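# Move the sponge-filled tote from floor to desk

## Task

Pick up the tote that holds two yellow sponges off the floor and place it on the desk standing upright; at the end both sponges must lie fully inside the tote with nothing hanging over the rim, the robot must not have tipped over or be left leaning, and the result must stay that way without the robot holding anything in place.

## Robot and tools

Robot: a Hello Robot Stretch 3 with a single arm. It has a two-wheeled base (0.33 m long, 0.34 m wide), a lift that slides the arm up and down a mast, and a telescoping arm that reaches out to the robot's right side. The base cannot strafe, so to carry the gripper forward or back you drive the base. Turning in place pivots about the point between the drive wheels, 0.05 m behind the front edge; with the arm in and the wrist folded the sweep radius is 0.28 m, and an unfolded level wrist reaches outside that circle. Loose objects may occasionally get nudged by something in the scene.

Frames: the base frame sits on the floor between the drive wheels, x forward, y left, z up. hand_pose is reported in it, located where the closed fingertips meet; with all wrist joints at zero its x axis points up, y back along the arm toward the mast, z toward the rear. The odometry frame is the base frame as it was when the scene began.

execute_actions: argument actions is a list holding either one action or nothing (nothing just returns state and pictures). One action may contain base, joints, or both, plus optional contact_limits; its motions begin together. base takes exactly one key, and it is a relative move from where the base last measured itself: translate_m in metres, -1 to 1, positive forward; or rotate_rad in radians, -3.2 to 3.2, positive counter-clockwise seen from above. joints is one dictionary keyed by joint name with absolute targets: lift_m 0 to 1.1 (arm height); arm_m 0 to 0.52 (extension); wrist_yaw_rad -1.345 to 4.42 (0 along the arm, positive toward the front, 3.0 folded over the base); wrist_pitch_rad -1.57 to 0.451 (0 level, negative tips fingertips down); wrist_roll_rad -2.911 to 2.911 (0 fingers side by side); gripper_m -0.089 to 0.179 (larger is wider; the real fingertip gap is 0.007 m less near closed, 0.025 m less fully open, zero below 0.007); head_pan_rad -3.953 to 1.73 (0 forward, positive left, -1.57 along the arm); head_tilt_rad -1.53 to 0.419 (negative looks down). Joints you omit may still be driving toward their earlier target. contact_limits takes only arm_m, a motor_effort percent from 1 to 100 at which the arm motion halts (contact_stop); smaller values are gentler, very small ones stop immediately, and the limit also caps holding force until the next action. cameras lists head_camera, nav_camera, wrist_camera or all; omitted or null gives all, [] gives none. Any bad key or out-of-range number rejects the whole call and nothing moves. Each action ends within 15 s. If a result reports a stop, later motion calls in that same reply are skipped.

wait: seconds from 0 to 10; commands nothing and returns the same readout. zoom_image: camera plus region [x0, y0, x1, y1] in pixels of that camera's most recent full image, origin top-left, at most 504 by 504. finished_scene: scene number (1 or 2); ends the scene permanently once the last command has settled and reports success. Answering without any tool call ends everything.

Result lines: joint_positions; base_status and joint_status (done, off_target meaning it settled short and may still push, contact_stop, time_out, torque_fault); on_its_own for things not commanded in this call ('held at' is the held target, not the position); motor_effort in percent with the peak of the last action in brackets, positive toward higher joint values or forward for wheels, with fixed bias and noise; contact_limits (current, default, maximum); lidar_m, 12 distances in 30 degree sectors starting straight ahead and going counter-clockwise, in a plane 0.17 m above the floor, 0.15 to 12 m, '-' for nothing seen, blind to clear items, partly hidden by the mast and the robot's own parts; wrist_depth_mm and head_depth_mm, 7x7 grids of median depth in mm (head picture arrives rotated sideways); base_odometry from wheel counts (slip counts as motion), heading -3.142 to 3.142; turned_by_wheels and turned_by_imu since the previous result; base_tilt in degrees, forward and right positive, with a fixed bias up to about 4 degrees; pictures naming the image order. Camera calibration (pinhole intrinsics, fisheye for nav_camera, and T_world_to_cam from the base frame) is provided and only approximate; wrist camera pose error grows with arm pose.

Behaviour to respect: after contact_stop, time_out or torque_fault the old target is dropped. The arm and lift halt and go limp when pressing firmly on something; a limp lift can sag under load or keep pressing. The base, wrist and head never auto-stop and will shove whatever they meet. Wrist servos shut off for 10 s after prolonged strain. Gripping: command a gripper_m smaller than the object's width; to let go, command at least 0.02 more than where the fingers made contact. Neither reading nor status proves a grasp; the stall guard weakens a hard squeeze.

Speed: the base is fast only when stowed (lift_m under 0.30, arm_m under 0.03, wrist_yaw_rad over 2.54), otherwise slow. Folding or unfolding the wrist is safe only with lift_m between 0.32 and 0.95, wrist_pitch_rad -0.4, roll near 0; once folded the lift may go down to 0.25. With yaw below -0.4 keep pitch at -0.5 or lower.

Avoid tipping: pushing on something rigid with the gripper above about 0.45 m, repeated pushes after a contact stop, driving while gripping or hooking a fixed object, or snagging furniture (worst when reversing). If base_tilt shows leaning, back out in small steps, free the gripper, and lower lift_m to about 0.2. Also avoid dropping the tote, spilling sponges, slamming and hard hits. The robot keeps its last command while you are composing a reply.

Each tool is called as name([rows], argument=value, ...), one row to a line, values as JSON.

## Session

I'll start by checking the robot's state and what the cameras show.

execute_actions(actions=[])

Scene clock: 0.00 s.
base_odometry: x=+0.000 y=+0.000 heading=+0.000 (m, m, rad; odometry frame)
turned_by_wheels: +0.000 (rad since the last result)
turned_by_imu: +0.000 (rad since the last result)
base_tilt: forward=+3.0 right=+0.4 (deg)
lidar_m: 2.06 1.57 1.84 2.02 1.99 1.61 2.19 2.13 2.44 1.66 1.74 1.90
head_depth_mm: 1936 2422 2456 2456 2445 2443 2359 / 1911 2461 2424 2385 2386 2360 2294 / 1889 2314 2299 2266 2246 2231 2201 / 1884 2221 2178 2150 2136 2107 2088 / 1868 2104 2082 2056 2051 2015 1996 / 1846 2019 1979 1969 1951 1931 1349 / 1814 1923 1904 1890 1866 1831 1281
base_status: not commanded
joint_positions: lift_m=+0.520 arm_m=-0.002 wrist_yaw_rad=+3.042 wrist_pitch_rad=-0.511 wrist_roll_rad=-0.004 gripper_m=+0.037 head_pan_rad=-0.014 head_tilt_rad=-0.022
joint_status: not commanded
motor_effort: left_wheel=+0 right_wheel=+0 lift_m=+39 arm_m=+1 wrist_yaw_rad=+0 wrist_pitch_rad=+5 wrist_roll_rad=+0 gripper_m=+1 head_pan_rad=-1 head_tilt_rad=+3 (%)
hand_pose: x=-0.0001 y=+0.0674 z=+0.5120 quat_wxyz=(+0.213, +0.691, +0.145, +0.676) (m; base frame)
wrist_depth_mm: - - - - - - - / - - - - - - - / - - - - - - - / - - 974 951 963 924 933 / 880 841 839 817 813 787 774 / 744 728 724 696 661 689 665 / 644 633 - 638 615 607 599
pictures: head_camera (sideways: a quarter turn clockwise sets it upright), nav_camera (sideways: a quarter turn counterclockwise sets it upright), wrist_camera
Images, in order (width x height): head_camera 896x504, nav_camera 672x504, wrist_camera 644x364.

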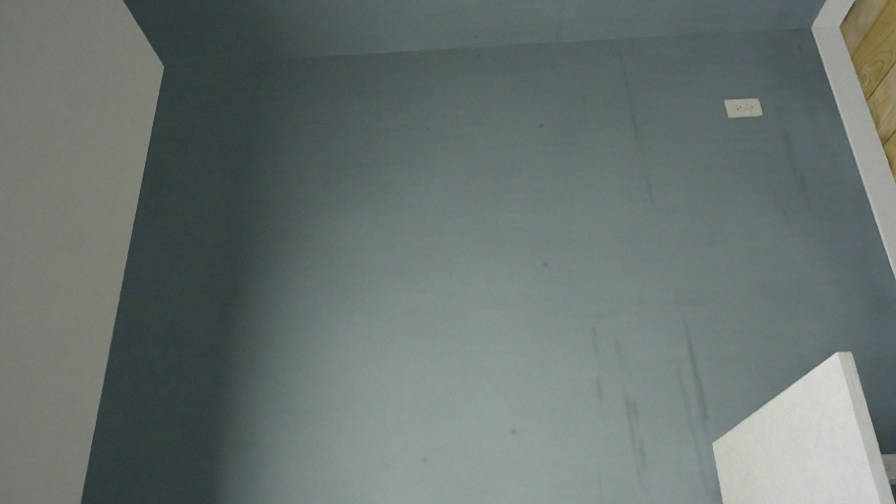

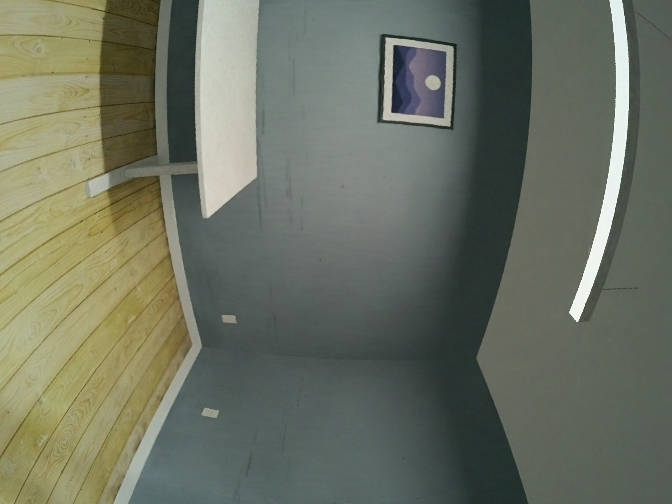

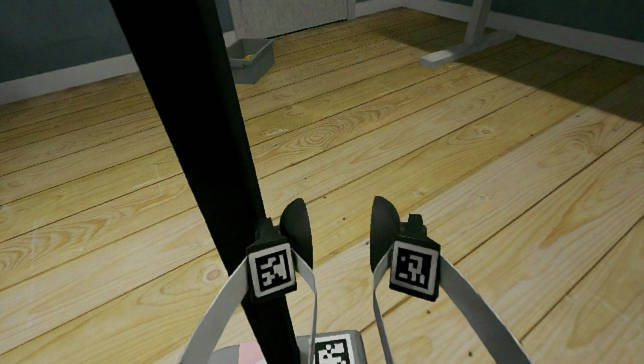

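execute_actions([
  {"joints": {"head_pan_rad": 1.6, "head_tilt_rad": -0.6}},
], cameras=["head_camera", "nav_camera"])

Scene clock: 6.27 s.
base_odometry: x=+0.000 y=+0.000 heading=+0.000 (m, m, rad; odometry frame)
turned_by_wheels: +0.000 (rad since the last result)
turned_by_imu: +0.001 (rad since the last result)
base_tilt: forward=+3.0 right=+0.3 (deg)
lidar_m: 2.06 1.57 1.83 2.02 1.99 1.61 2.18 2.13 2.43 1.65 1.74 1.90
head_depth_mm: 2120 2333 2580 2451 1880 1535 1293 / 2006 2180 2432 2448 1921 1547 1299 / 1917 2087 2267 2415 1920 1560 1306 / 1832 1996 2179 2337 1915 1569 1316 / 1758 1903 2080 2264 1874 1565 1318 / 1715 1834 1993 2188 1979 1597 1358 / 1647 1755 1904 2082 2000 1639 -
base_status: not commanded
joint_positions: lift_m=+0.520 arm_m=-0.002 wrist_yaw_rad=+3.042 wrist_pitch_rad=-0.511 wrist_roll_rad=-0.004 gripper_m=+0.037 head_pan_rad=+1.593 head_tilt_rad=-0.592
joint_status: all done
motor_effort: left_wheel=+0(1) right_wheel=+0(0) lift_m=+39(39) arm_m=+0(0) wrist_yaw_rad=+0(0) wrist_pitch_rad=+5(5) wrist_roll_rad=+0(0) gripper_m=+1(0) head_pan_rad=+2(32) head_tilt_rad=-4(40) (%)
hand_pose: x=-0.0001 y=+0.0674 z=+0.5120 quat_wxyz=(+0.213, +0.691, +0.145, +0.676) (m; base frame)
wrist_depth_mm: - - - - - - - / - - - - - - - / - - - - - - - / - - 986 981 928 909 916 / 854 839 832 837 825 773 770 / 741 740 711 700 673 684 666 / 645 640 - 644 610 600 599
pictures: head_camera (sideways: a quarter turn clockwise sets it upright), nav_camera (sideways: a quarter turn counterclockwise sets it upright)
camera_calibration (this result's frames):
head_camera: T_world_to_cam=[[-0.0341354, -0.527579, -0.84882, 1.12163], [-0.998523, -0.0179177, 0.0512924, -0.0576663], [-0.0422697, 0.849317, -0.526188, 0.644339], [0, 0, 0, 1]] pos_world=[0.00794222, 0.0434696, 1.29407]
nav_camera: T_world_to_cam=[[-0.0484314, 0.56421, 0.82421, -1.03605], [0.995582, 0.0937268, -0.00565892, 0.0539593], [-0.0804434, 0.820294, -0.566256, 0.689635], [0, 0, 0, 1]] pos_world=[-0.0484215, 0.013786, 1.24474]
Images, in order (width x height): head_camera 896x504, nav_camera 672x504.

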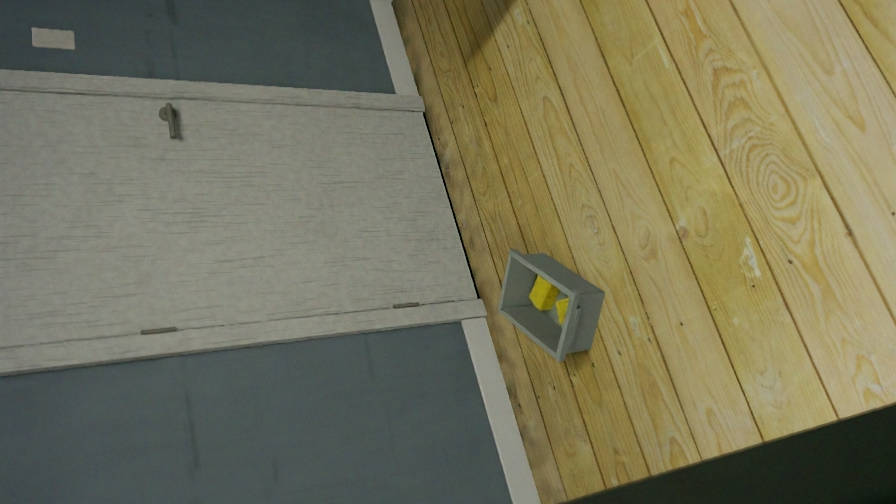

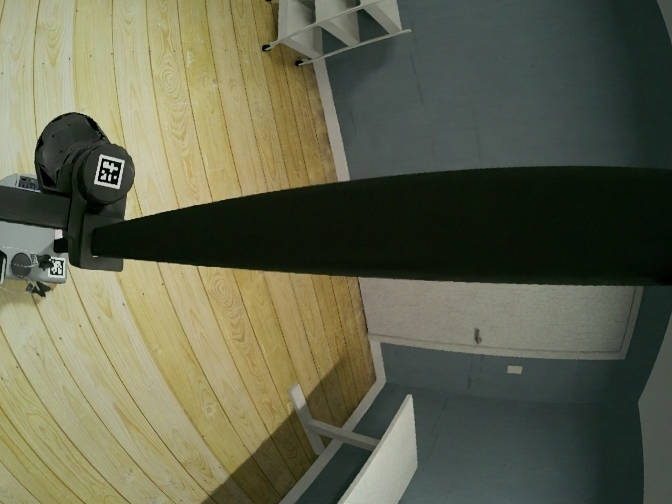

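zoom_image(camera="head_camera", region=[470, 220, 640, 390])

Region (470, 220, 640, 390) of head_camera's 896x504 image, scaled by 2.965, with more detail than that image has.

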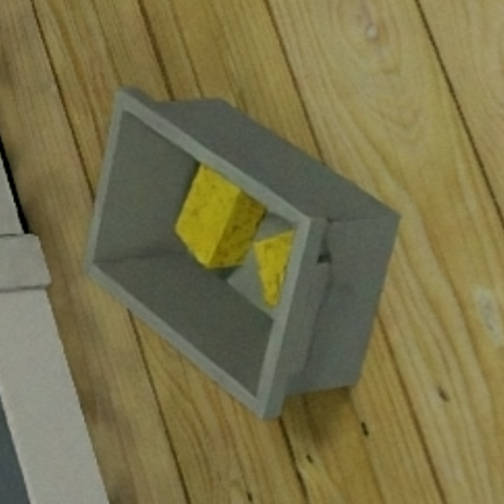

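execute_actions([
  {"base": {"rotate_rad": -1.80}, "joints": {"lift_m": 0.27, "wrist_pitch_rad": -0.4, "head_pan_rad": -3.4, "head_tilt_rad": -0.6}},
], cameras=["head_camera", "nav_camera"])

Scene clock: 130.00 s.
base_odometry: x=+0.000 y=+0.000 heading=-1.800 (m, m, rad; odometry frame)
turned_by_wheels: -1.800 (rad since the last result)
turned_by_imu: -1.807 (rad since the last result)
base_tilt: forward=+3.0 right=+0.4 (deg)
lidar_m: 1.66 1.48 1.81 2.21 2.01 1.83 2.15 1.96 1.61 1.93 2.13 2.14
head_depth_mm: 1772 1932 1569 2234 1882 1547 1292 / 1885 2035 1601 2342 1928 1548 1298 / 2014 2161 1737 2341 1927 1559 1308 / 2139 2335 1893 2524 1943 1569 1314 / 2287 2512 2727 2576 1956 1583 1323 / 2284 2429 2579 2564 1986 1595 1329 / 2071 2195 2309 2386 1996 1599 1341
base_status: done
joint_positions: lift_m=+0.270 arm_m=-0.002 wrist_yaw_rad=+3.042 wrist_pitch_rad=-0.420 wrist_roll_rad=-0.004 gripper_m=+0.037 head_pan_rad=-3.393 head_tilt_rad=-0.593
joint_status: all done
motor_effort: left_wheel=+2(9) right_wheel=-1(6) lift_m=+30(34) arm_m=+0(0) wrist_yaw_rad=+0(0) wrist_pitch_rad=+8(9) wrist_roll_rad=+0(0) gripper_m=+1(0) head_pan_rad=-3(34) head_tilt_rad=-4(3) (%)
hand_pose: x=+0.0011 y=+0.0798 z=+0.2825 quat_wxyz=(+0.182, +0.696, +0.113, +0.685) (m; base frame)
wrist_depth_mm: - - - - - - - / - - - - - - - / 950 934 888 897 858 812 807 / 738 715 692 684 666 659 647 / 592 573 - 548 553 535 524 / 492 498 - - 438 452 451 / 435 - - - 406 392 387
pictures: head_camera (sideways: a quarter turn clockwise sets it upright), nav_camera (sideways: a quarter turn counterclockwise sets it upright)
camera_calibration (this result's frames):
head_camera: T_world_to_cam=[[0.499292, -0.17555, -0.848463, 1.11791], [-0.252563, -0.96622, 0.0512896, -0.0622131], [-0.828806, 0.188682, -0.526763, 0.649885], [0, 0, 0, 1]] pos_world=[-0.0352501, 0.013517, 1.29404]
nav_camera: T_world_to_cam=[[-0.556852, 0.105947, 0.823827, -1.03245], [0.178749, 0.983878, -0.00570753, 0.0590053], [-0.81115, 0.14408, -0.566812, 0.694816], [0, 0, 0, 1]] pos_world=[-0.0218665, -0.0487788, 1.24472]
Images, in order (width x height): head_camera 896x504, nav_camera 672x504.

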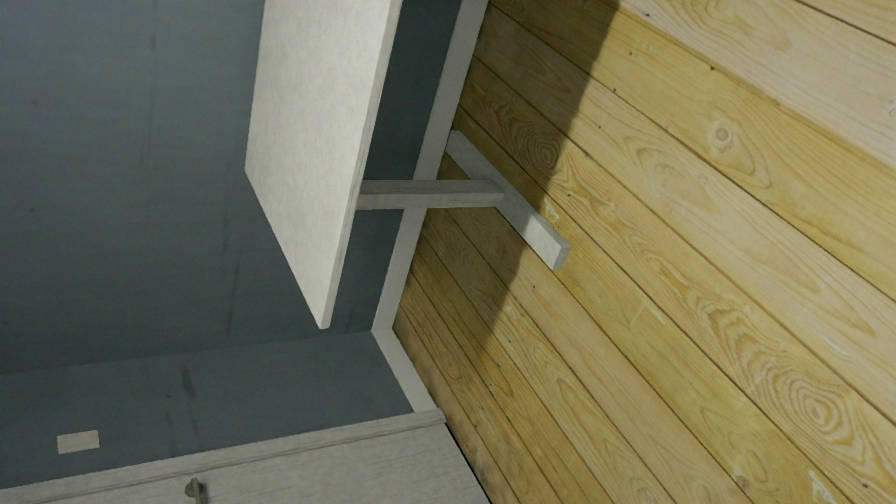

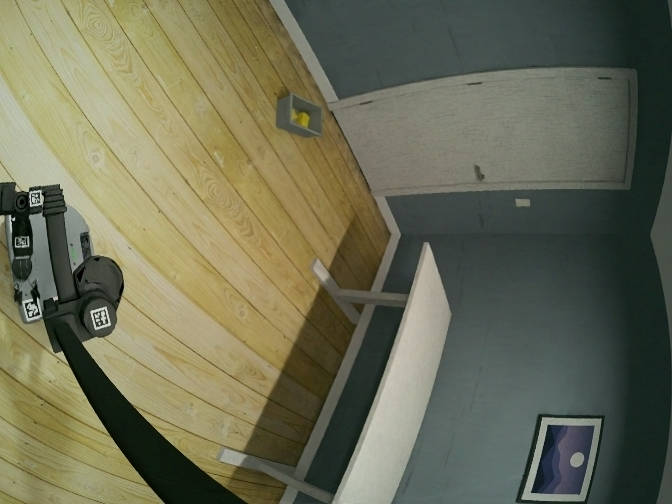

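execute_actions([
  {"base": {"translate_m": -1.0}, "joints": {"head_pan_rad": -2.27, "head_tilt_rad": -1.0}},
], cameras=["head_camera", "nav_camera"])

Scene clock: 150.37 s.
base_odometry: x=+0.227 y=+0.974 heading=-1.800 (m, m, rad; odometry frame)
turned_by_wheels: +0.000 (rad since the last result)
turned_by_imu: -0.001 (rad since the last result)
base_tilt: forward=+3.0 right=+0.4 (deg)
lidar_m: 2.63 2.32 2.38 1.35 1.38 0.94 1.30 1.17 1.21 1.48 1.94 2.78
head_depth_mm: 1062 1228 1457 1558 1376 1231 1128 / 1088 1245 1483 1566 1381 1236 1149 / 1113 1297 1549 1553 1374 1245 1167 / 1132 1318 1583 1573 1371 1247 - / 1150 1335 1611 1591 1399 1258 1143 / 1167 1369 1655 1619 1421 1258 1137 / 1187 1396 1681 1610 1417 1267 1140
base_status: done
joint_positions: lift_m=+0.270 arm_m=-0.002 wrist_yaw_rad=+3.042 wrist_pitch_rad=-0.420 wrist_roll_rad=-0.004 gripper_m=+0.037 head_pan_rad=-2.277 head_tilt_rad=-0.988
joint_status: all done
motor_effort: left_wheel=+2(6) right_wheel=-2(7) lift_m=+30(30) arm_m=+1(0) wrist_yaw_rad=+1(0) wrist_pitch_rad=+8(8) wrist_roll_rad=+0(0) gripper_m=+0(1) head_pan_rad=+2(35) head_tilt_rad=-7(34) (%)
hand_pose: x=+0.0011 y=+0.0799 z=+0.2826 quat_wxyz=(+0.182, +0.696, +0.113, +0.685) (m; base frame)
wrist_depth_mm: - - - - - - - / - - - - - - - / 952 936 898 880 845 823 789 / 728 702 689 681 666 643 632 / 589 574 - 556 557 531 520 / 495 499 - - 440 456 442 / 432 - - - 398 392 383
pictures: head_camera (sideways: a quarter turn clockwise sets it upright), nav_camera (sideways: a quarter turn counterclockwise sets it upright)
camera_calibration (this result's frames):
head_camera: T_world_to_cam=[[0.562438, 0.589088, -0.580206, 0.767917], [0.744654, -0.665878, 0.0457789, -0.0610965], [-0.359379, -0.457801, -0.813182, 1.01956], [0, 0, 0, 1]] pos_world=[-0.0200021, -0.0262986, 1.27743]
nav_camera: T_world_to_cam=[[-0.517098, -0.661895, 0.542683, -0.666315], [-0.800515, 0.598409, -0.0329108, 0.100384], [-0.302963, -0.451444, -0.839293, 1.04609], [0, 0, 0, 1]] pos_world=[0.0527358, -0.0288508, 1.24288]
Images, in order (width x height): head_camera 896x504, nav_camera 672x504.

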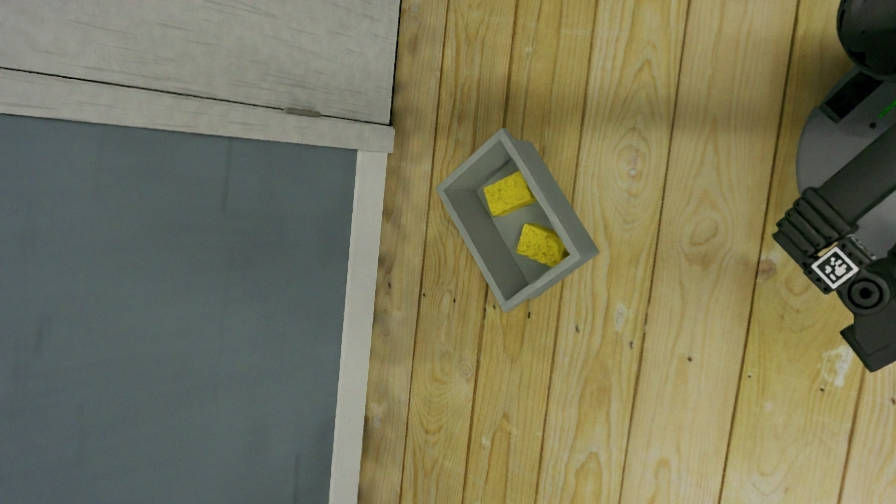

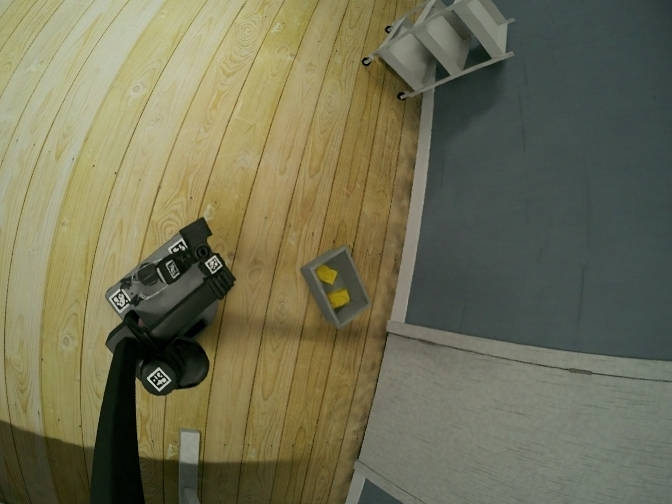

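zoom_image(camera="head_camera", region=[420, 115, 620, 315])

Region (420, 115, 620, 315) of head_camera's 896x504 image, scaled by 2.520, with more detail than that image has.

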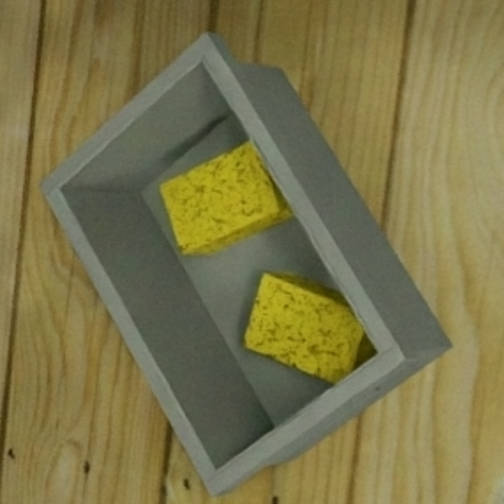

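execute_actions([
  {"base": {"translate_m": -0.25}, "joints": {"lift_m": 0.36, "head_pan_rad": -1.65, "head_tilt_rad": -1.1}},
], cameras=[])

execute_actions([
  {"base": {"rotate_rad": -0.44}, "joints": {"wrist_yaw_rad": 1.85, "arm_m": 0.15, "gripper_m": 0.12}},
], cameras=["head_camera"])

Scene clock: 226.37 s.
base_odometry: x=+0.284 y=+1.217 heading=-1.800 (m, m, rad; odometry frame)
turned_by_wheels: +0.000 (rad since the last result)
turned_by_imu: +0.001 (rad since the last result)
base_tilt: forward=+3.0 right=+0.4 (deg)
lidar_m: 2.89 2.55 1.40 1.35 0.76 0.76 1.09 0.99 0.99 1.24 1.58 2.95
head_depth_mm: 1087 1237 1445 1465 1290 1195 1113 / 1175 1364 1568 1471 1307 1223 - / 1280 1509 1632 1475 1303 1243 - / 1410 1691 1660 1477 1330 1241 1110 / 1591 1825 1668 1486 1343 1221 1115 / 1766 1875 1679 1498 1342 1226 1119 / 1646 1826 1691 1503 1353 1224 1120
base_status: done
joint_positions: lift_m=+0.360 arm_m=-0.002 wrist_yaw_rad=+3.042 wrist_pitch_rad=-0.419 wrist_roll_rad=-0.004 gripper_m=+0.037 head_pan_rad=-1.656 head_tilt_rad=-1.087
joint_status: all done
motor_effort: left_wheel=+2(9) right_wheel=-1(6) lift_m=+47(48) arm_m=+0(1) wrist_yaw_rad=+0(0) wrist_pitch_rad=+8(8) wrist_roll_rad=+0(0) gripper_m=+1(0) head_pan_rad=+2(28) head_tilt_rad=-8(23) (%)
hand_pose: x=+0.0011 y=+0.0799 z=+0.3720 quat_wxyz=(+0.182, +0.696, +0.113, +0.685) (m; base frame)
wrist_depth_mm: 900 - - - - - - / 931 - - - - - - / 962 - - - - - 972 / 776 870 855 818 819 812 773 / 691 696 - 664 694 652 632 / 591 576 574 572 544 551 538 / 514 532 - - 485 472 482
pictures: none
No camera images: the call's "cameras" was empty. Leave "cameras" out to get every camera's image.

Scene clock: 228.73 s.
base_odometry: x=+0.284 y=+1.217 heading=-2.240 (m, m, rad; odometry frame)
turned_by_wheels: -0.440 (rad since the last result)
turned_by_imu: -0.442 (rad since the last result)
base_tilt: forward=+3.0 right=+0.4 (deg)
lidar_m: 2.97 2.88 2.56 1.39 1.30 0.76 1.24 1.05 0.98 1.03 1.33 1.58
head_depth_mm: 927 1087 1307 1456 1314 1201 1113 / 965 1124 1364 1461 1322 1222 - / 1013 1202 1462 1474 1321 1202 - / 1050 1249 1550 1429 1338 1198 1112 / 1088 1309 1583 1493 1323 1217 1116 / 1134 1366 1624 1488 1346 1226 1122 / 1179 1431 1661 1499 1350 1229 1125
base_status: done
joint_positions: lift_m=+0.360 arm_m=+0.150 wrist_yaw_rad=+1.853 wrist_pitch_rad=-0.419 wrist_roll_rad=-0.004 gripper_m=+0.120 head_pan_rad=-1.656 head_tilt_rad=-1.087
joint_status: all done
motor_effort: left_wheel=+2(6) right_wheel=-2(5) lift_m=+47(47) arm_m=+4(4) wrist_yaw_rad=-2(5) wrist_pitch_rad=+8(8) wrist_roll_rad=+0(0) gripper_m=+1(81) head_pan_rad=+2(2) head_tilt_rad=-8(7) (%)
hand_pose: x=+0.1940 y=-0.2324 z=+0.3720 quat_wxyz=(+0.534, +0.640, -0.296, +0.466) (m; base frame)
wrist_depth_mm: - - - - - - - / - - - - - - - / - - - - - - 984 / 874 853 835 833 802 780 770 / 707 693 686 684 661 665 631 / 599 594 579 567 559 538 548 / 518 502 493 494 485 483 472
pictures: head_camera (sideways: a quarter turn clockwise sets it upright)
camera_calibration (this result's frames):
head_camera: T_world_to_cam=[[0.119646, 0.859252, -0.497364, 0.662697], [0.992632, -0.113187, 0.0432458, -0.0593057], [-0.019136, -0.498874, -0.866463, 1.08674], [0, 0, 0, 1]] pos_world=[0.000375246, -0.03399, 1.27379]
Images, in order (width x height): head_camera 896x504.

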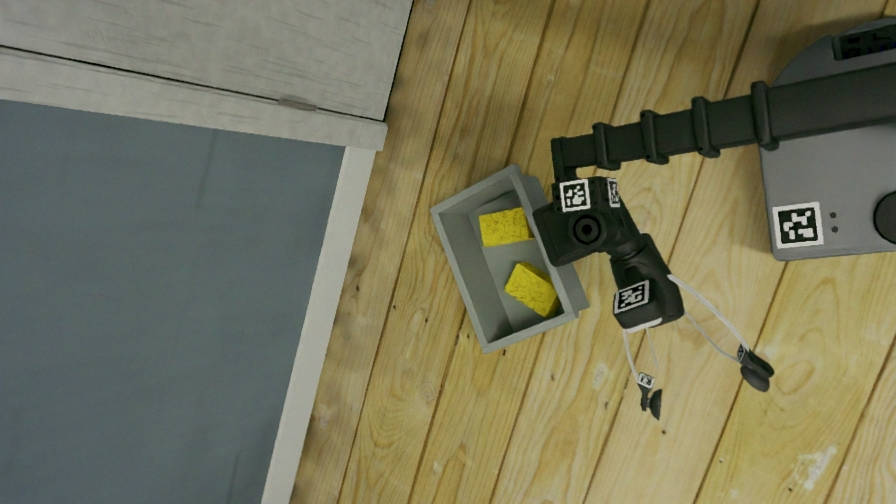

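execute_actions([
  {"joints": {"wrist_pitch_rad": -1.57, "arm_m": 0.365}},
], cameras=["head_camera", "wrist_camera"])

Scene clock: 242.60 s.
base_odometry: x=+0.284 y=+1.217 heading=-2.240 (m, m, rad; odometry frame)
turned_by_wheels: +0.000 (rad since the last result)
turned_by_imu: +0.002 (rad since the last result)
base_tilt: forward=+3.0 right=+0.4 (deg)
lidar_m: 2.98 2.87 2.55 1.40 1.29 0.76 1.24 1.05 0.98 1.03 1.33 1.58
head_depth_mm: 928 1083 1303 1462 1326 1200 1111 / 962 1125 1367 1474 1326 1213 - / 1013 1199 1463 1473 1304 1206 - / 1051 1249 1538 - 1310 1212 1117 / 1093 1307 1575 1482 1328 1217 1116 / 1128 1376 1620 1494 1345 1215 1124 / 1179 1439 1663 1490 1355 1223 1124
base_status: not commanded
joint_positions: lift_m=+0.360 arm_m=+0.365 wrist_yaw_rad=+1.852 wrist_pitch_rad=-1.559 wrist_roll_rad=-0.004 gripper_m=+0.120 head_pan_rad=-1.656 head_tilt_rad=-1.087
joint_status: all done
joint sent to its limit — the command would take wrist_pitch_rad past its lower limit, so that joint was sent only as far as its limit.
motor_effort: left_wheel=+2(1) right_wheel=-2(1) lift_m=+47(47) arm_m=+4(4) wrist_yaw_rad=-2(3) wrist_pitch_rad=-3(7) wrist_roll_rad=+0(0) gripper_m=+1(1) head_pan_rad=+2(2) head_tilt_rad=-7(8) (%)
hand_pose: x=-0.0416 y=-0.5157 z=+0.2419 quat_wxyz=(+0.700, +0.700, +0.096, +0.104) (m; base frame)
wrist_depth_mm: 370 374 367 366 302 319 273 / 388 385 381 377 328 351 290 / 395 396 395 389 383 355 292 / 412 408 403 404 390 366 390 / 430 426 419 412 363 347 398 / 443 435 438 428 335 311 417 / 458 451 450 445 445 441 432
pictures: head_camera (sideways: a quarter turn clockwise sets it upright), wrist_camera
camera_calibration (this result's frames):
head_camera: T_world_to_cam=[[0.119646, 0.859252, -0.497364, 0.662697], [0.992632, -0.113187, 0.0432458, -0.0593057], [-0.0191359, -0.498873, -0.866464, 1.08674], [0, 0, 0, 1]] pos_world=[0.000375251, -0.03399, 1.27379]
wrist_camera: T_world_to_cam=[[0.25092, -0.967899, -0.014544, -0.482282], [-0.947545, -0.248661, 0.200812, -0.189542], [-0.197983, -0.0366067, -0.979522, 0.376622], [0, 0, 0, 1]] pos_world=[0.0159792, -0.500145, 0.399958]
Images, in order (width x height): head_camera 896x504, wrist_camera 644x364.

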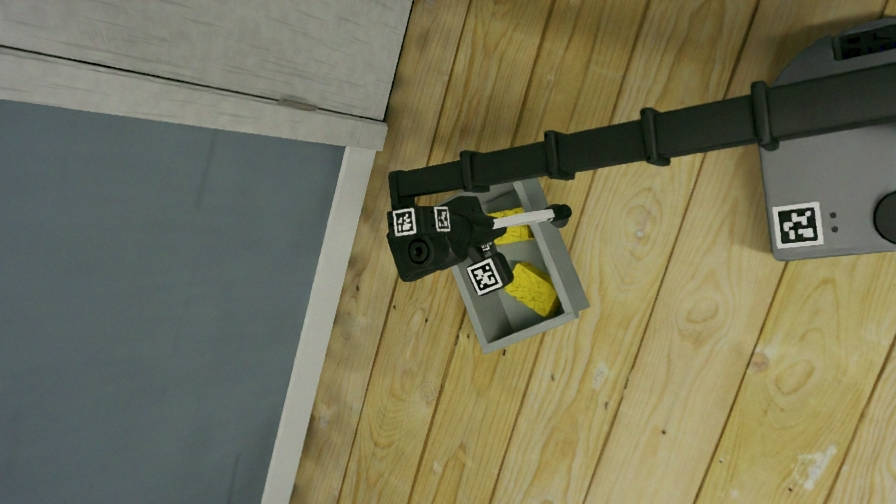

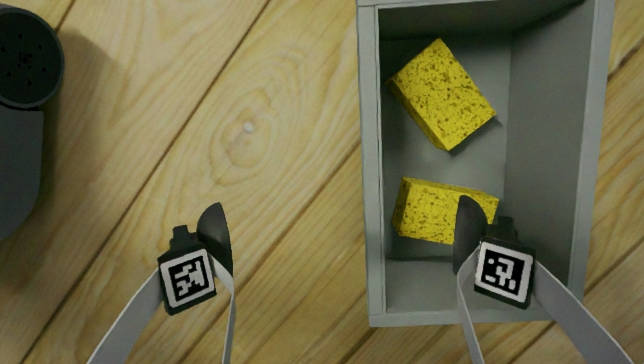

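execute_actions([
  {"base": {"translate_m": 0.025}, "joints": {"arm_m": 0.395, "wrist_yaw_rad": 1.885, "gripper_m": 0.085, "lift_m": 0.29}},
], cameras=["head_camera", "wrist_camera"])

Scene clock: 279.30 s.
base_odometry: x=+0.268 y=+1.198 heading=-2.239 (m, m, rad; odometry frame)
turned_by_wheels: +0.000 (rad since the last result)
turned_by_imu: +0.001 (rad since the last result)
base_tilt: forward=+3.0 right=+0.5 (deg)
lidar_m: 2.95 2.85 2.53 1.40 1.32 0.78 1.26 1.06 0.99 1.04 1.34 1.56
head_depth_mm: 933 1099 1321 1458 1316 1200 1112 / 981 1147 1382 1467 1322 1196 - / 1024 1215 1474 1474 1314 1209 - / 1059 1260 1547 1540 1312 1215 1112 / 1099 1323 1591 1485 1319 1215 1116 / 1146 1379 1614 1497 1343 1223 1120 / 1191 1451 1665 1503 1349 1223 1123
base_status: done
joint_positions: lift_m=+0.290 arm_m=+0.395 wrist_yaw_rad=+1.882 wrist_pitch_rad=-1.559 wrist_roll_rad=-0.004 gripper_m=+0.085 head_pan_rad=-1.656 head_tilt_rad=-1.087
joint_status: all done
motor_effort: left_wheel=+1(5) right_wheel=-1(3) lift_m=+29(39) arm_m=+4(5) wrist_yaw_rad=+3(3) wrist_pitch_rad=-3(3) wrist_roll_rad=+0(0) gripper_m=+0(84) head_pan_rad=+2(2) head_tilt_rad=-8(7) (%)
hand_pose: x=-0.0414 y=-0.5464 z=+0.1725 quat_wxyz=(+0.698, +0.699, +0.107, +0.115) (m; base frame)
wrist_depth_mm: 307 308 305 269 244 252 206 / 319 319 314 308 265 299 207 / 330 329 322 319 274 278 209 / 343 335 334 331 327 320 221 / 353 350 345 342 296 302 234 / 367 359 361 352 340 294 236 / 377 376 375 363 290 285 351
pictures: head_camera (sideways: a quarter turn clockwise sets it upright), wrist_camera
camera_calibration (this result's frames):
head_camera: T_world_to_cam=[[0.119646, 0.859252, -0.497363, 0.662696], [0.992632, -0.113187, 0.0432458, -0.0593057], [-0.0191358, -0.498873, -0.866464, 1.08674], [0, 0, 0, 1]] pos_world=[0.000375252, -0.03399, 1.27379]
wrist_camera: T_world_to_cam=[[0.279881, -0.959925, -0.0145366, -0.507415], [-0.939596, -0.276999, 0.201076, -0.198309], [-0.197045, -0.0426189, -0.979468, 0.304327], [0, 0, 0, 1]] pos_world=[0.0156516, -0.529041, 0.330578]
Images, in order (width x height): head_camera 896x504, wrist_camera 644x364.

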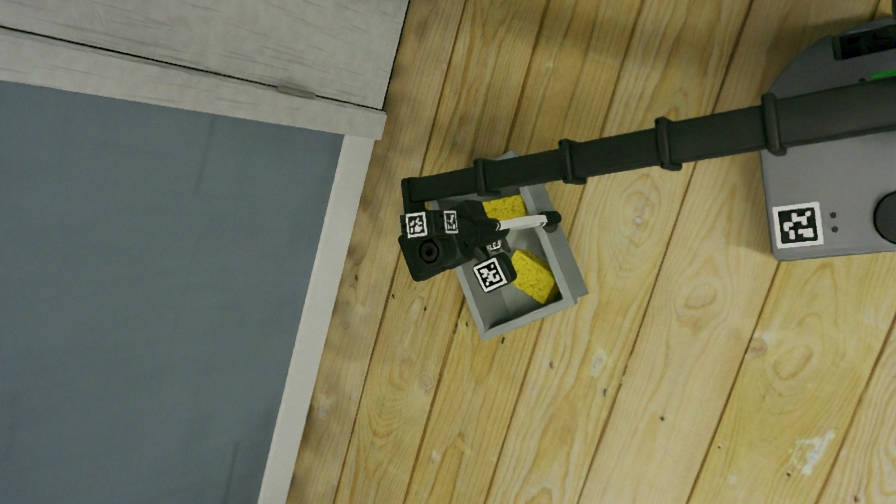

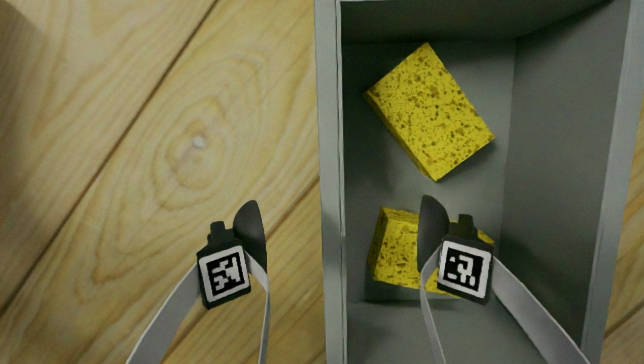

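execute_actions([
  {"joints": {"lift_m": 0.20}},
], cameras=["head_camera", "wrist_camera"])

Scene clock: 297.13 s.
base_odometry: x=+0.268 y=+1.198 heading=-2.239 (m, m, rad; odometry frame)
turned_by_wheels: +0.000 (rad since the last result)
turned_by_imu: +0.001 (rad since the last result)
base_tilt: forward=+3.1 right=+0.4 (deg)
lidar_m: 2.95 2.86 2.54 1.40 1.32 0.78 1.26 1.06 0.99 1.04 1.34 1.56
head_depth_mm: 932 1102 1315 1465 1316 1201 1111 / 979 1142 1384 1468 1331 1212 - / 1023 1209 1486 1501 1328 1205 - / 1062 1261 1546 1523 1288 1210 1112 / 1098 1326 1589 1481 1324 1221 1118 / 1144 1391 1623 1497 1336 1223 1121 / 1186 1452 1665 1509 1349 1226 1123
base_status: not commanded
joint_positions: lift_m=+0.200 arm_m=+0.395 wrist_yaw_rad=+1.882 wrist_pitch_rad=-1.559 wrist_roll_rad=-0.004 gripper_m=+0.085 head_pan_rad=-1.656 head_tilt_rad=-1.087
joint_status: all done
motor_effort: left_wheel=+1(2) right_wheel=-1(2) lift_m=+29(31) arm_m=+4(4) wrist_yaw_rad=+3(3) wrist_pitch_rad=-3(3) wrist_roll_rad=+0(0) gripper_m=+1(0) head_pan_rad=+2(2) head_tilt_rad=-8(8) (%)
hand_pose: x=-0.0414 y=-0.5464 z=+0.0825 quat_wxyz=(+0.698, +0.699, +0.107, +0.115) (m; base frame)
wrist_depth_mm: 222 220 220 108 213 205 206 / 230 229 225 112 179 178 207 / 237 236 234 115 206 183 200 / 245 245 242 237 235 189 209 / 254 251 250 244 242 240 210 / 264 261 260 253 213 206 211 / 275 272 268 262 212 208 204
pictures: head_camera (sideways: a quarter turn clockwise sets it upright), wrist_camera
camera_calibration (this result's frames):
head_camera: T_world_to_cam=[[0.119646, 0.859252, -0.497363, 0.662696], [0.992632, -0.113187, 0.0432458, -0.0593057], [-0.0191358, -0.498873, -0.866464, 1.08674], [0, 0, 0, 1]] pos_world=[0.000375256, -0.03399, 1.27379]
wrist_camera: T_world_to_cam=[[0.279881, -0.959925, -0.0145366, -0.508724], [-0.939596, -0.276999, 0.201076, -0.180212], [-0.197045, -0.0426189, -0.979468, 0.216175], [0, 0, 0, 1]] pos_world=[0.0156516, -0.529042, 0.240578]
Images, in order (width x height): head_camera 896x504, wrist_camera 644x364.

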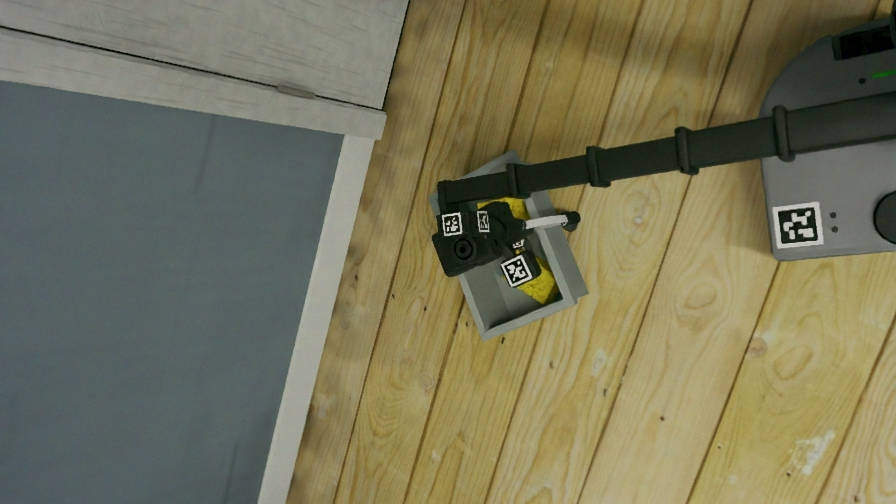

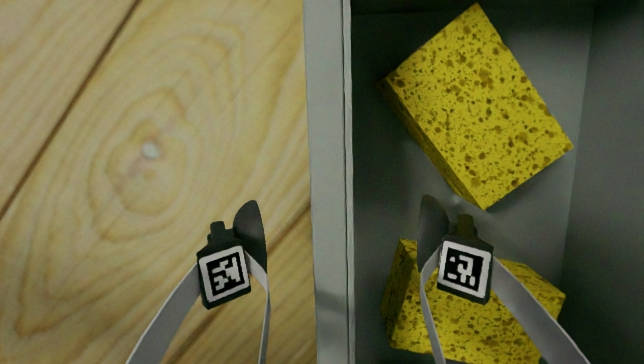

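execute_actions([
  {"joints": {"gripper_m": -0.03}},
], cameras=["head_camera", "wrist_camera"])

Scene clock: 303.83 s.
base_odometry: x=+0.268 y=+1.198 heading=-2.239 (m, m, rad; odometry frame)
turned_by_wheels: +0.000 (rad since the last result)
turned_by_imu: +0.001 (rad since the last result)
base_tilt: forward=+3.0 right=+0.4 (deg)
lidar_m: 2.95 2.86 2.53 1.40 1.32 0.78 1.27 1.06 0.99 1.04 1.34 1.56
head_depth_mm: 933 1101 1319 1460 1315 1203 1111 / 983 1142 1378 1470 1317 1211 - / 1028 1208 1476 1496 1325 1203 - / 1065 1265 1548 1519 1298 1215 1109 / 1099 1322 1583 1494 1321 1220 1114 / 1144 1383 1625 1482 1346 1222 1119 / 1190 1445 1658 1503 1352 1227 1122
base_status: not commanded
joint_positions: lift_m=+0.200 arm_m=+0.395 wrist_yaw_rad=+1.882 wrist_pitch_rad=-1.559 wrist_roll_rad=-0.004 gripper_m=-0.029 head_pan_rad=-1.656 head_tilt_rad=-1.087
joint_status: all done
motor_effort: left_wheel=+2(2) right_wheel=-1(2) lift_m=+30(30) arm_m=+4(4) wrist_yaw_rad=+3(3) wrist_pitch_rad=-3(3) wrist_roll_rad=+0(0) gripper_m=-18(91) head_pan_rad=+2(2) head_tilt_rad=-7(7) (%)
hand_pose: x=-0.0414 y=-0.5464 z=+0.0825 quat_wxyz=(+0.698, +0.699, +0.107, +0.115) (m; base frame)
wrist_depth_mm: 224 221 220 107 213 204 208 / 230 229 226 111 178 177 212 / 238 236 234 114 223 183 202 / 247 244 244 119 235 188 214 / 254 253 251 121 240 240 216 / 263 263 260 127 213 203 207 / 274 274 269 262 211 208 216
pictures: head_camera (sideways: a quarter turn clockwise sets it upright), wrist_camera
camera_calibration (this result's frames):
head_camera: T_world_to_cam=[[0.119646, 0.859252, -0.497363, 0.662697], [0.992632, -0.113187, 0.0432458, -0.0593057], [-0.0191359, -0.498873, -0.866464, 1.08674], [0, 0, 0, 1]] pos_world=[0.000375248, -0.03399, 1.27379]
wrist_camera: T_world_to_cam=[[0.279878, -0.959925, -0.0145367, -0.508725], [-0.939596, -0.276996, 0.201076, -0.180208], [-0.197045, -0.0426183, -0.979468, 0.216163], [0, 0, 0, 1]] pos_world=[0.0156516, -0.529042, 0.240565]
Images, in order (width x height): head_camera 896x504, wrist_camera 644x364.

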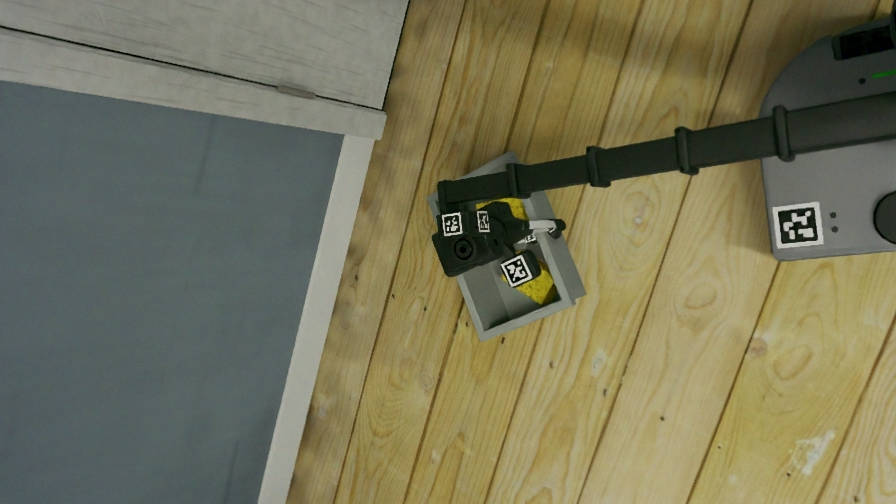

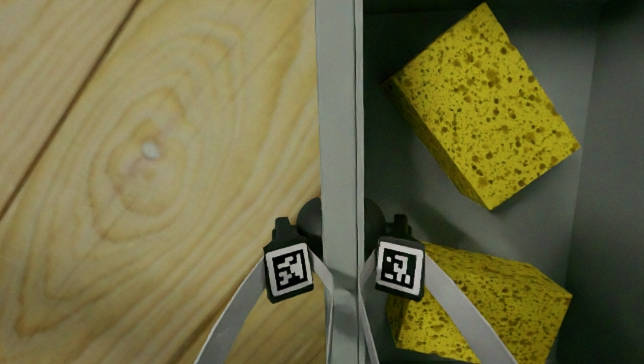

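zoom_image(camera="head_camera", region=[470, 170, 610, 310])

zoom_image(camera="wrist_camera", region=[240, 164, 440, 364])

Region (470, 170, 610, 310) of head_camera's 896x504 image, scaled by 3.600, with more detail than that image has.

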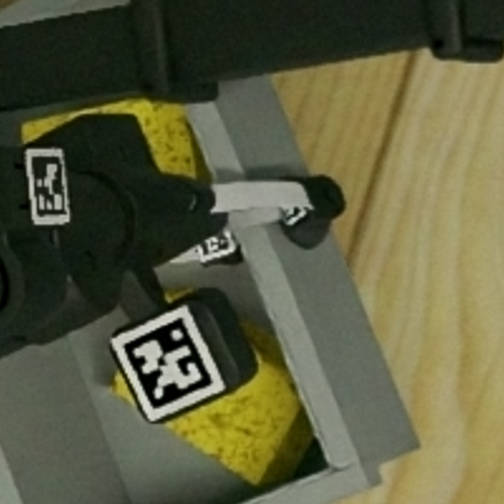

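Region (240, 164, 440, 364) of wrist_camera's 644x364 image, scaled by 2.520.

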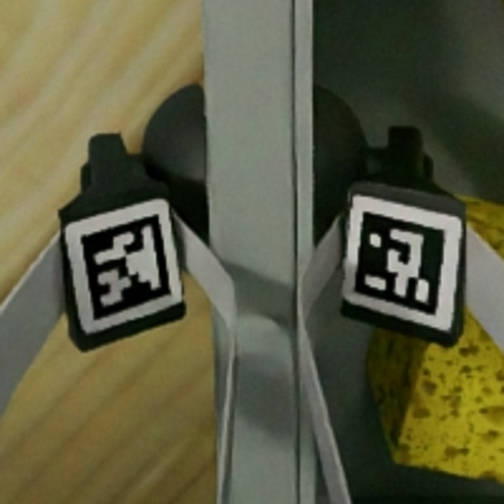

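execute_actions([
  {"joints": {"gripper_m": -0.05}},
], cameras=[])

execute_actions([
  {"joints": {"lift_m": 0.26}},
], cameras=["head_camera", "wrist_camera"])

Scene clock: 324.70 s.
base_odometry: x=+0.268 y=+1.198 heading=-2.239 (m, m, rad; odometry frame)
turned_by_wheels: +0.000 (rad since the last result)
turned_by_imu: +0.001 (rad since the last result)
base_tilt: forward=+3.1 right=+0.4 (deg)
lidar_m: 2.96 2.86 2.54 1.40 1.32 0.78 1.27 1.07 0.99 1.04 1.34 1.56
head_depth_mm: 931 1100 1319 1453 1322 1197 1113 / 981 1145 1379 1470 1312 1214 - / 1025 1208 1480 1495 1334 1197 - / 1063 1263 1541 1521 1300 1208 1112 / 1100 1322 1598 1490 1317 1212 1113 / 1144 1381 1624 1491 1341 1222 1116 / 1190 1451 1654 1497 1354 1224 1122
base_status: not commanded
joint_positions: lift_m=+0.200 arm_m=+0.395 wrist_yaw_rad=+1.882 wrist_pitch_rad=-1.559 wrist_roll_rad=-0.004 gripper_m=-0.049 head_pan_rad=-1.656 head_tilt_rad=-1.087
joint_status: all done
motor_effort: left_wheel=+1(2) right_wheel=-1(1) lift_m=+30(30) arm_m=+4(4) wrist_yaw_rad=+3(3) wrist_pitch_rad=-3(3) wrist_roll_rad=+0(0) gripper_m=-25(94) head_pan_rad=+2(2) head_tilt_rad=-8(7) (%)
hand_pose: x=-0.0414 y=-0.5464 z=+0.0825 quat_wxyz=(+0.698, +0.699, +0.107, +0.115) (m; base frame)
wrist_depth_mm: 222 221 219 107 212 204 209 / 230 228 227 111 179 177 213 / 239 236 233 114 224 182 203 / 246 244 241 118 233 188 214 / 254 252 250 122 241 240 215 / 263 261 259 126 213 203 206 / 274 271 269 263 212 207 219
pictures: none
No camera images: the call's "cameras" was empty. Leave "cameras" out to get every camera's image.

Scene clock: 326.07 s.
base_odometry: x=+0.268 y=+1.198 heading=-2.239 (m, m, rad; odometry frame)
turned_by_wheels: +0.000 (rad since the last result)
turned_by_imu: +0.000 (rad since the last result)
base_tilt: forward=+3.0 right=+0.4 (deg)
lidar_m: 2.95 2.85 2.54 1.40 1.32 0.78 1.26 1.06 0.59 0.50 1.34 1.56
head_depth_mm: 934 1099 1317 1463 1320 1202 1108 / 981 1142 1376 1470 1321 1202 - / 1024 1209 1480 1496 1286 1212 - / 1060 1263 1548 1528 1282 1215 1112 / 1099 1319 1590 1481 1314 1219 1111 / 1147 1382 1627 1502 1349 1214 1117 / 1188 1453 1653 1499 1348 1227 1128
base_status: not commanded
joint_positions: lift_m=+0.260 arm_m=+0.395 wrist_yaw_rad=+1.882 wrist_pitch_rad=-1.559 wrist_roll_rad=-0.004 gripper_m=-0.043 head_pan_rad=-1.656 head_tilt_rad=-1.087
joint_status: all done
on_its_own: gripper_m is held at -0.044, not at your -0.050, by its stall guard, which is still easing
motor_effort: left_wheel=+2(2) right_wheel=-1(2) lift_m=+52(52) arm_m=+4(4) wrist_yaw_rad=+3(3) wrist_pitch_rad=-3(3) wrist_roll_rad=+0(0) gripper_m=-21(26) head_pan_rad=+2(2) head_tilt_rad=-7(8) (%)
hand_pose: x=-0.0414 y=-0.5464 z=+0.1417 quat_wxyz=(+0.698, +0.699, +0.107, +0.115) (m; base frame)
wrist_depth_mm: 278 277 276 115 217 227 185 / 287 285 283 121 205 247 189 / 297 293 292 128 213 242 192 / 310 304 301 134 251 257 195 / 318 316 313 126 279 262 199 / 333 327 324 133 234 256 209 / 345 340 335 183 266 259 219
pictures: head_camera (sideways: a quarter turn clockwise sets it upright), wrist_camera
camera_calibration (this result's frames):
head_camera: T_world_to_cam=[[0.119646, 0.859252, -0.497363, 0.662697], [0.992632, -0.113187, 0.0432458, -0.0593057], [-0.0191359, -0.498873, -0.866464, 1.08674], [0, 0, 0, 1]] pos_world=[0.000375248, -0.03399, 1.27379]
wrist_camera: T_world_to_cam=[[0.280253, -0.959816, -0.0145366, -0.507833], [-0.939488, -0.277363, 0.201077, -0.192321], [-0.197029, -0.0426955, -0.979468, 0.274114], [0, 0, 0, 1]] pos_world=[0.0156474, -0.529066, 0.299775]
Images, in order (width x height): head_camera 896x504, wrist_camera 644x364.

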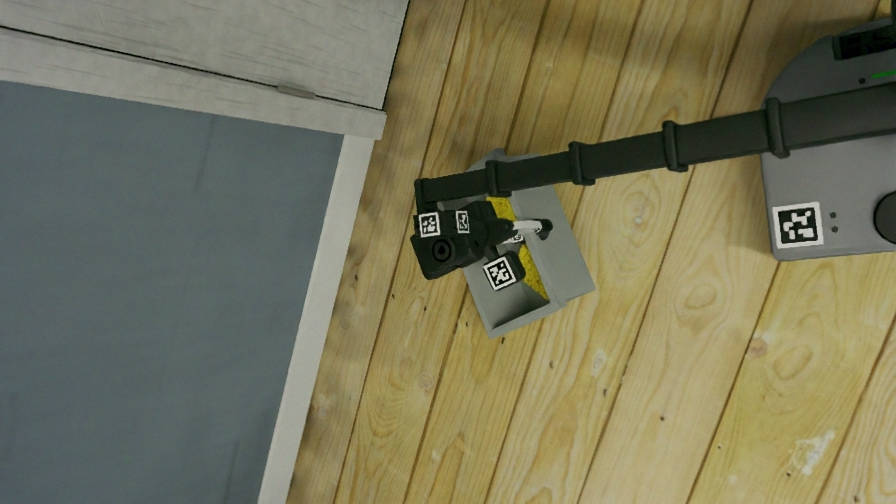

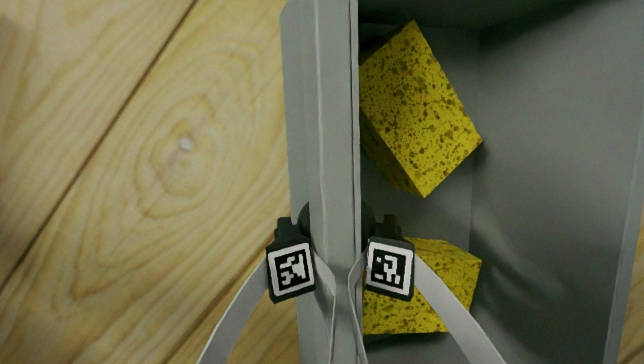

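execute_actions([
  {"joints": {"lift_m": 0.30}},
], cameras=["head_camera", "wrist_camera"])

Scene clock: 349.07 s.
base_odometry: x=+0.268 y=+1.198 heading=-2.239 (m, m, rad; odometry frame)
turned_by_wheels: +0.000 (rad since the last result)
turned_by_imu: +0.001 (rad since the last result)
base_tilt: forward=+3.0 right=+0.4 (deg)
lidar_m: 2.95 2.86 2.54 1.40 1.32 0.78 1.27 1.06 0.59 0.50 1.34 1.56
head_depth_mm: 930 1097 1313 1455 1321 1201 1118 / 985 1144 1377 1465 1322 1209 - / 1024 1207 1479 1468 1294 1211 - / 1057 1270 1546 1534 1272 1212 1116 / 1100 1325 1586 1484 1313 1226 1114 / 1142 1384 1619 1498 1337 1221 1118 / 1190 1460 1654 1508 1342 1226 1121
base_status: not commanded
joint_positions: lift_m=+0.300 arm_m=+0.395 wrist_yaw_rad=+1.882 wrist_pitch_rad=-1.559 wrist_roll_rad=-0.004 gripper_m=-0.040 head_pan_rad=-1.656 head_tilt_rad=-1.087
joint_status: all done
on_its_own: gripper_m is held at -0.041, not at your -0.050, by its stall guard, which is not easing now
motor_effort: left_wheel=+1(2) right_wheel=-2(1) lift_m=+52(56) arm_m=+3(4) wrist_yaw_rad=+3(3) wrist_pitch_rad=-3(3) wrist_roll_rad=+0(0) gripper_m=-20(20) head_pan_rad=+2(2) head_tilt_rad=-8(7) (%)
hand_pose: x=-0.0414 y=-0.5464 z=+0.1817 quat_wxyz=(+0.698, +0.699, +0.107, +0.115) (m; base frame)
wrist_depth_mm: 319 315 313 114 218 229 186 / 326 326 319 120 204 248 189 / 338 334 334 127 213 242 191 / 347 346 345 134 258 257 195 / 363 361 355 126 281 261 199 / 378 373 367 134 237 257 208 / 389 386 383 145 267 260 220
pictures: head_camera (sideways: a quarter turn clockwise sets it upright), wrist_camera
camera_calibration (this result's frames):
head_camera: T_world_to_cam=[[0.119646, 0.859252, -0.497363, 0.662697], [0.992632, -0.113187, 0.0432458, -0.0593057], [-0.0191358, -0.498873, -0.866464, 1.08674], [0, 0, 0, 1]] pos_world=[0.000375252, -0.03399, 1.27379]
wrist_camera: T_world_to_cam=[[0.280253, -0.959816, -0.0145366, -0.507252], [-0.939488, -0.277362, 0.201077, -0.200362], [-0.197029, -0.0426953, -0.979468, 0.313287], [0, 0, 0, 1]] pos_world=[0.0156474, -0.529066, 0.339769]
Images, in order (width x height): head_camera 896x504, wrist_camera 644x364.

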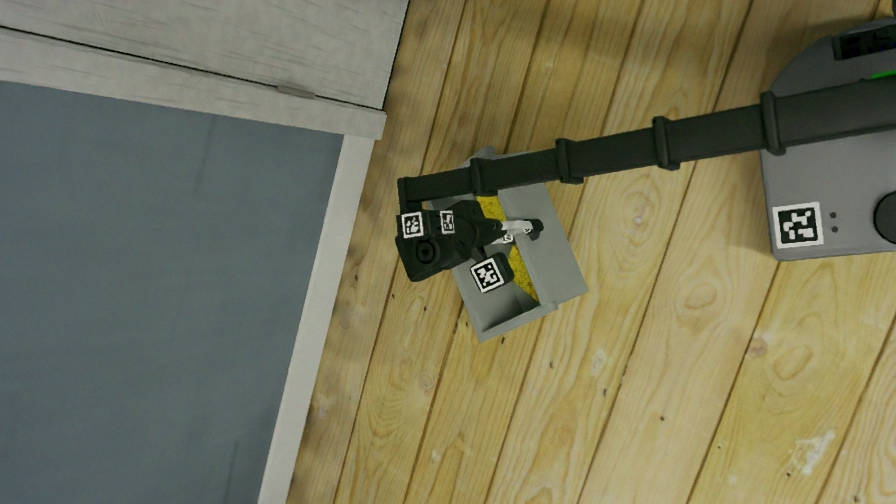

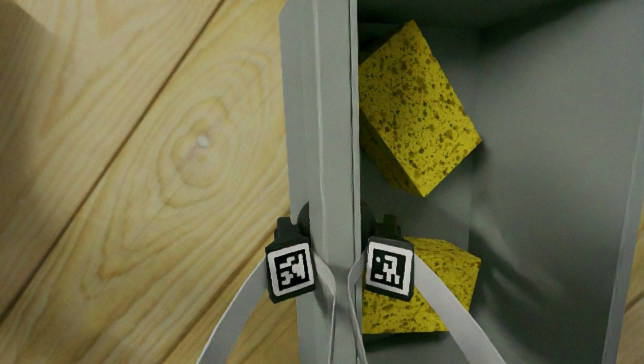

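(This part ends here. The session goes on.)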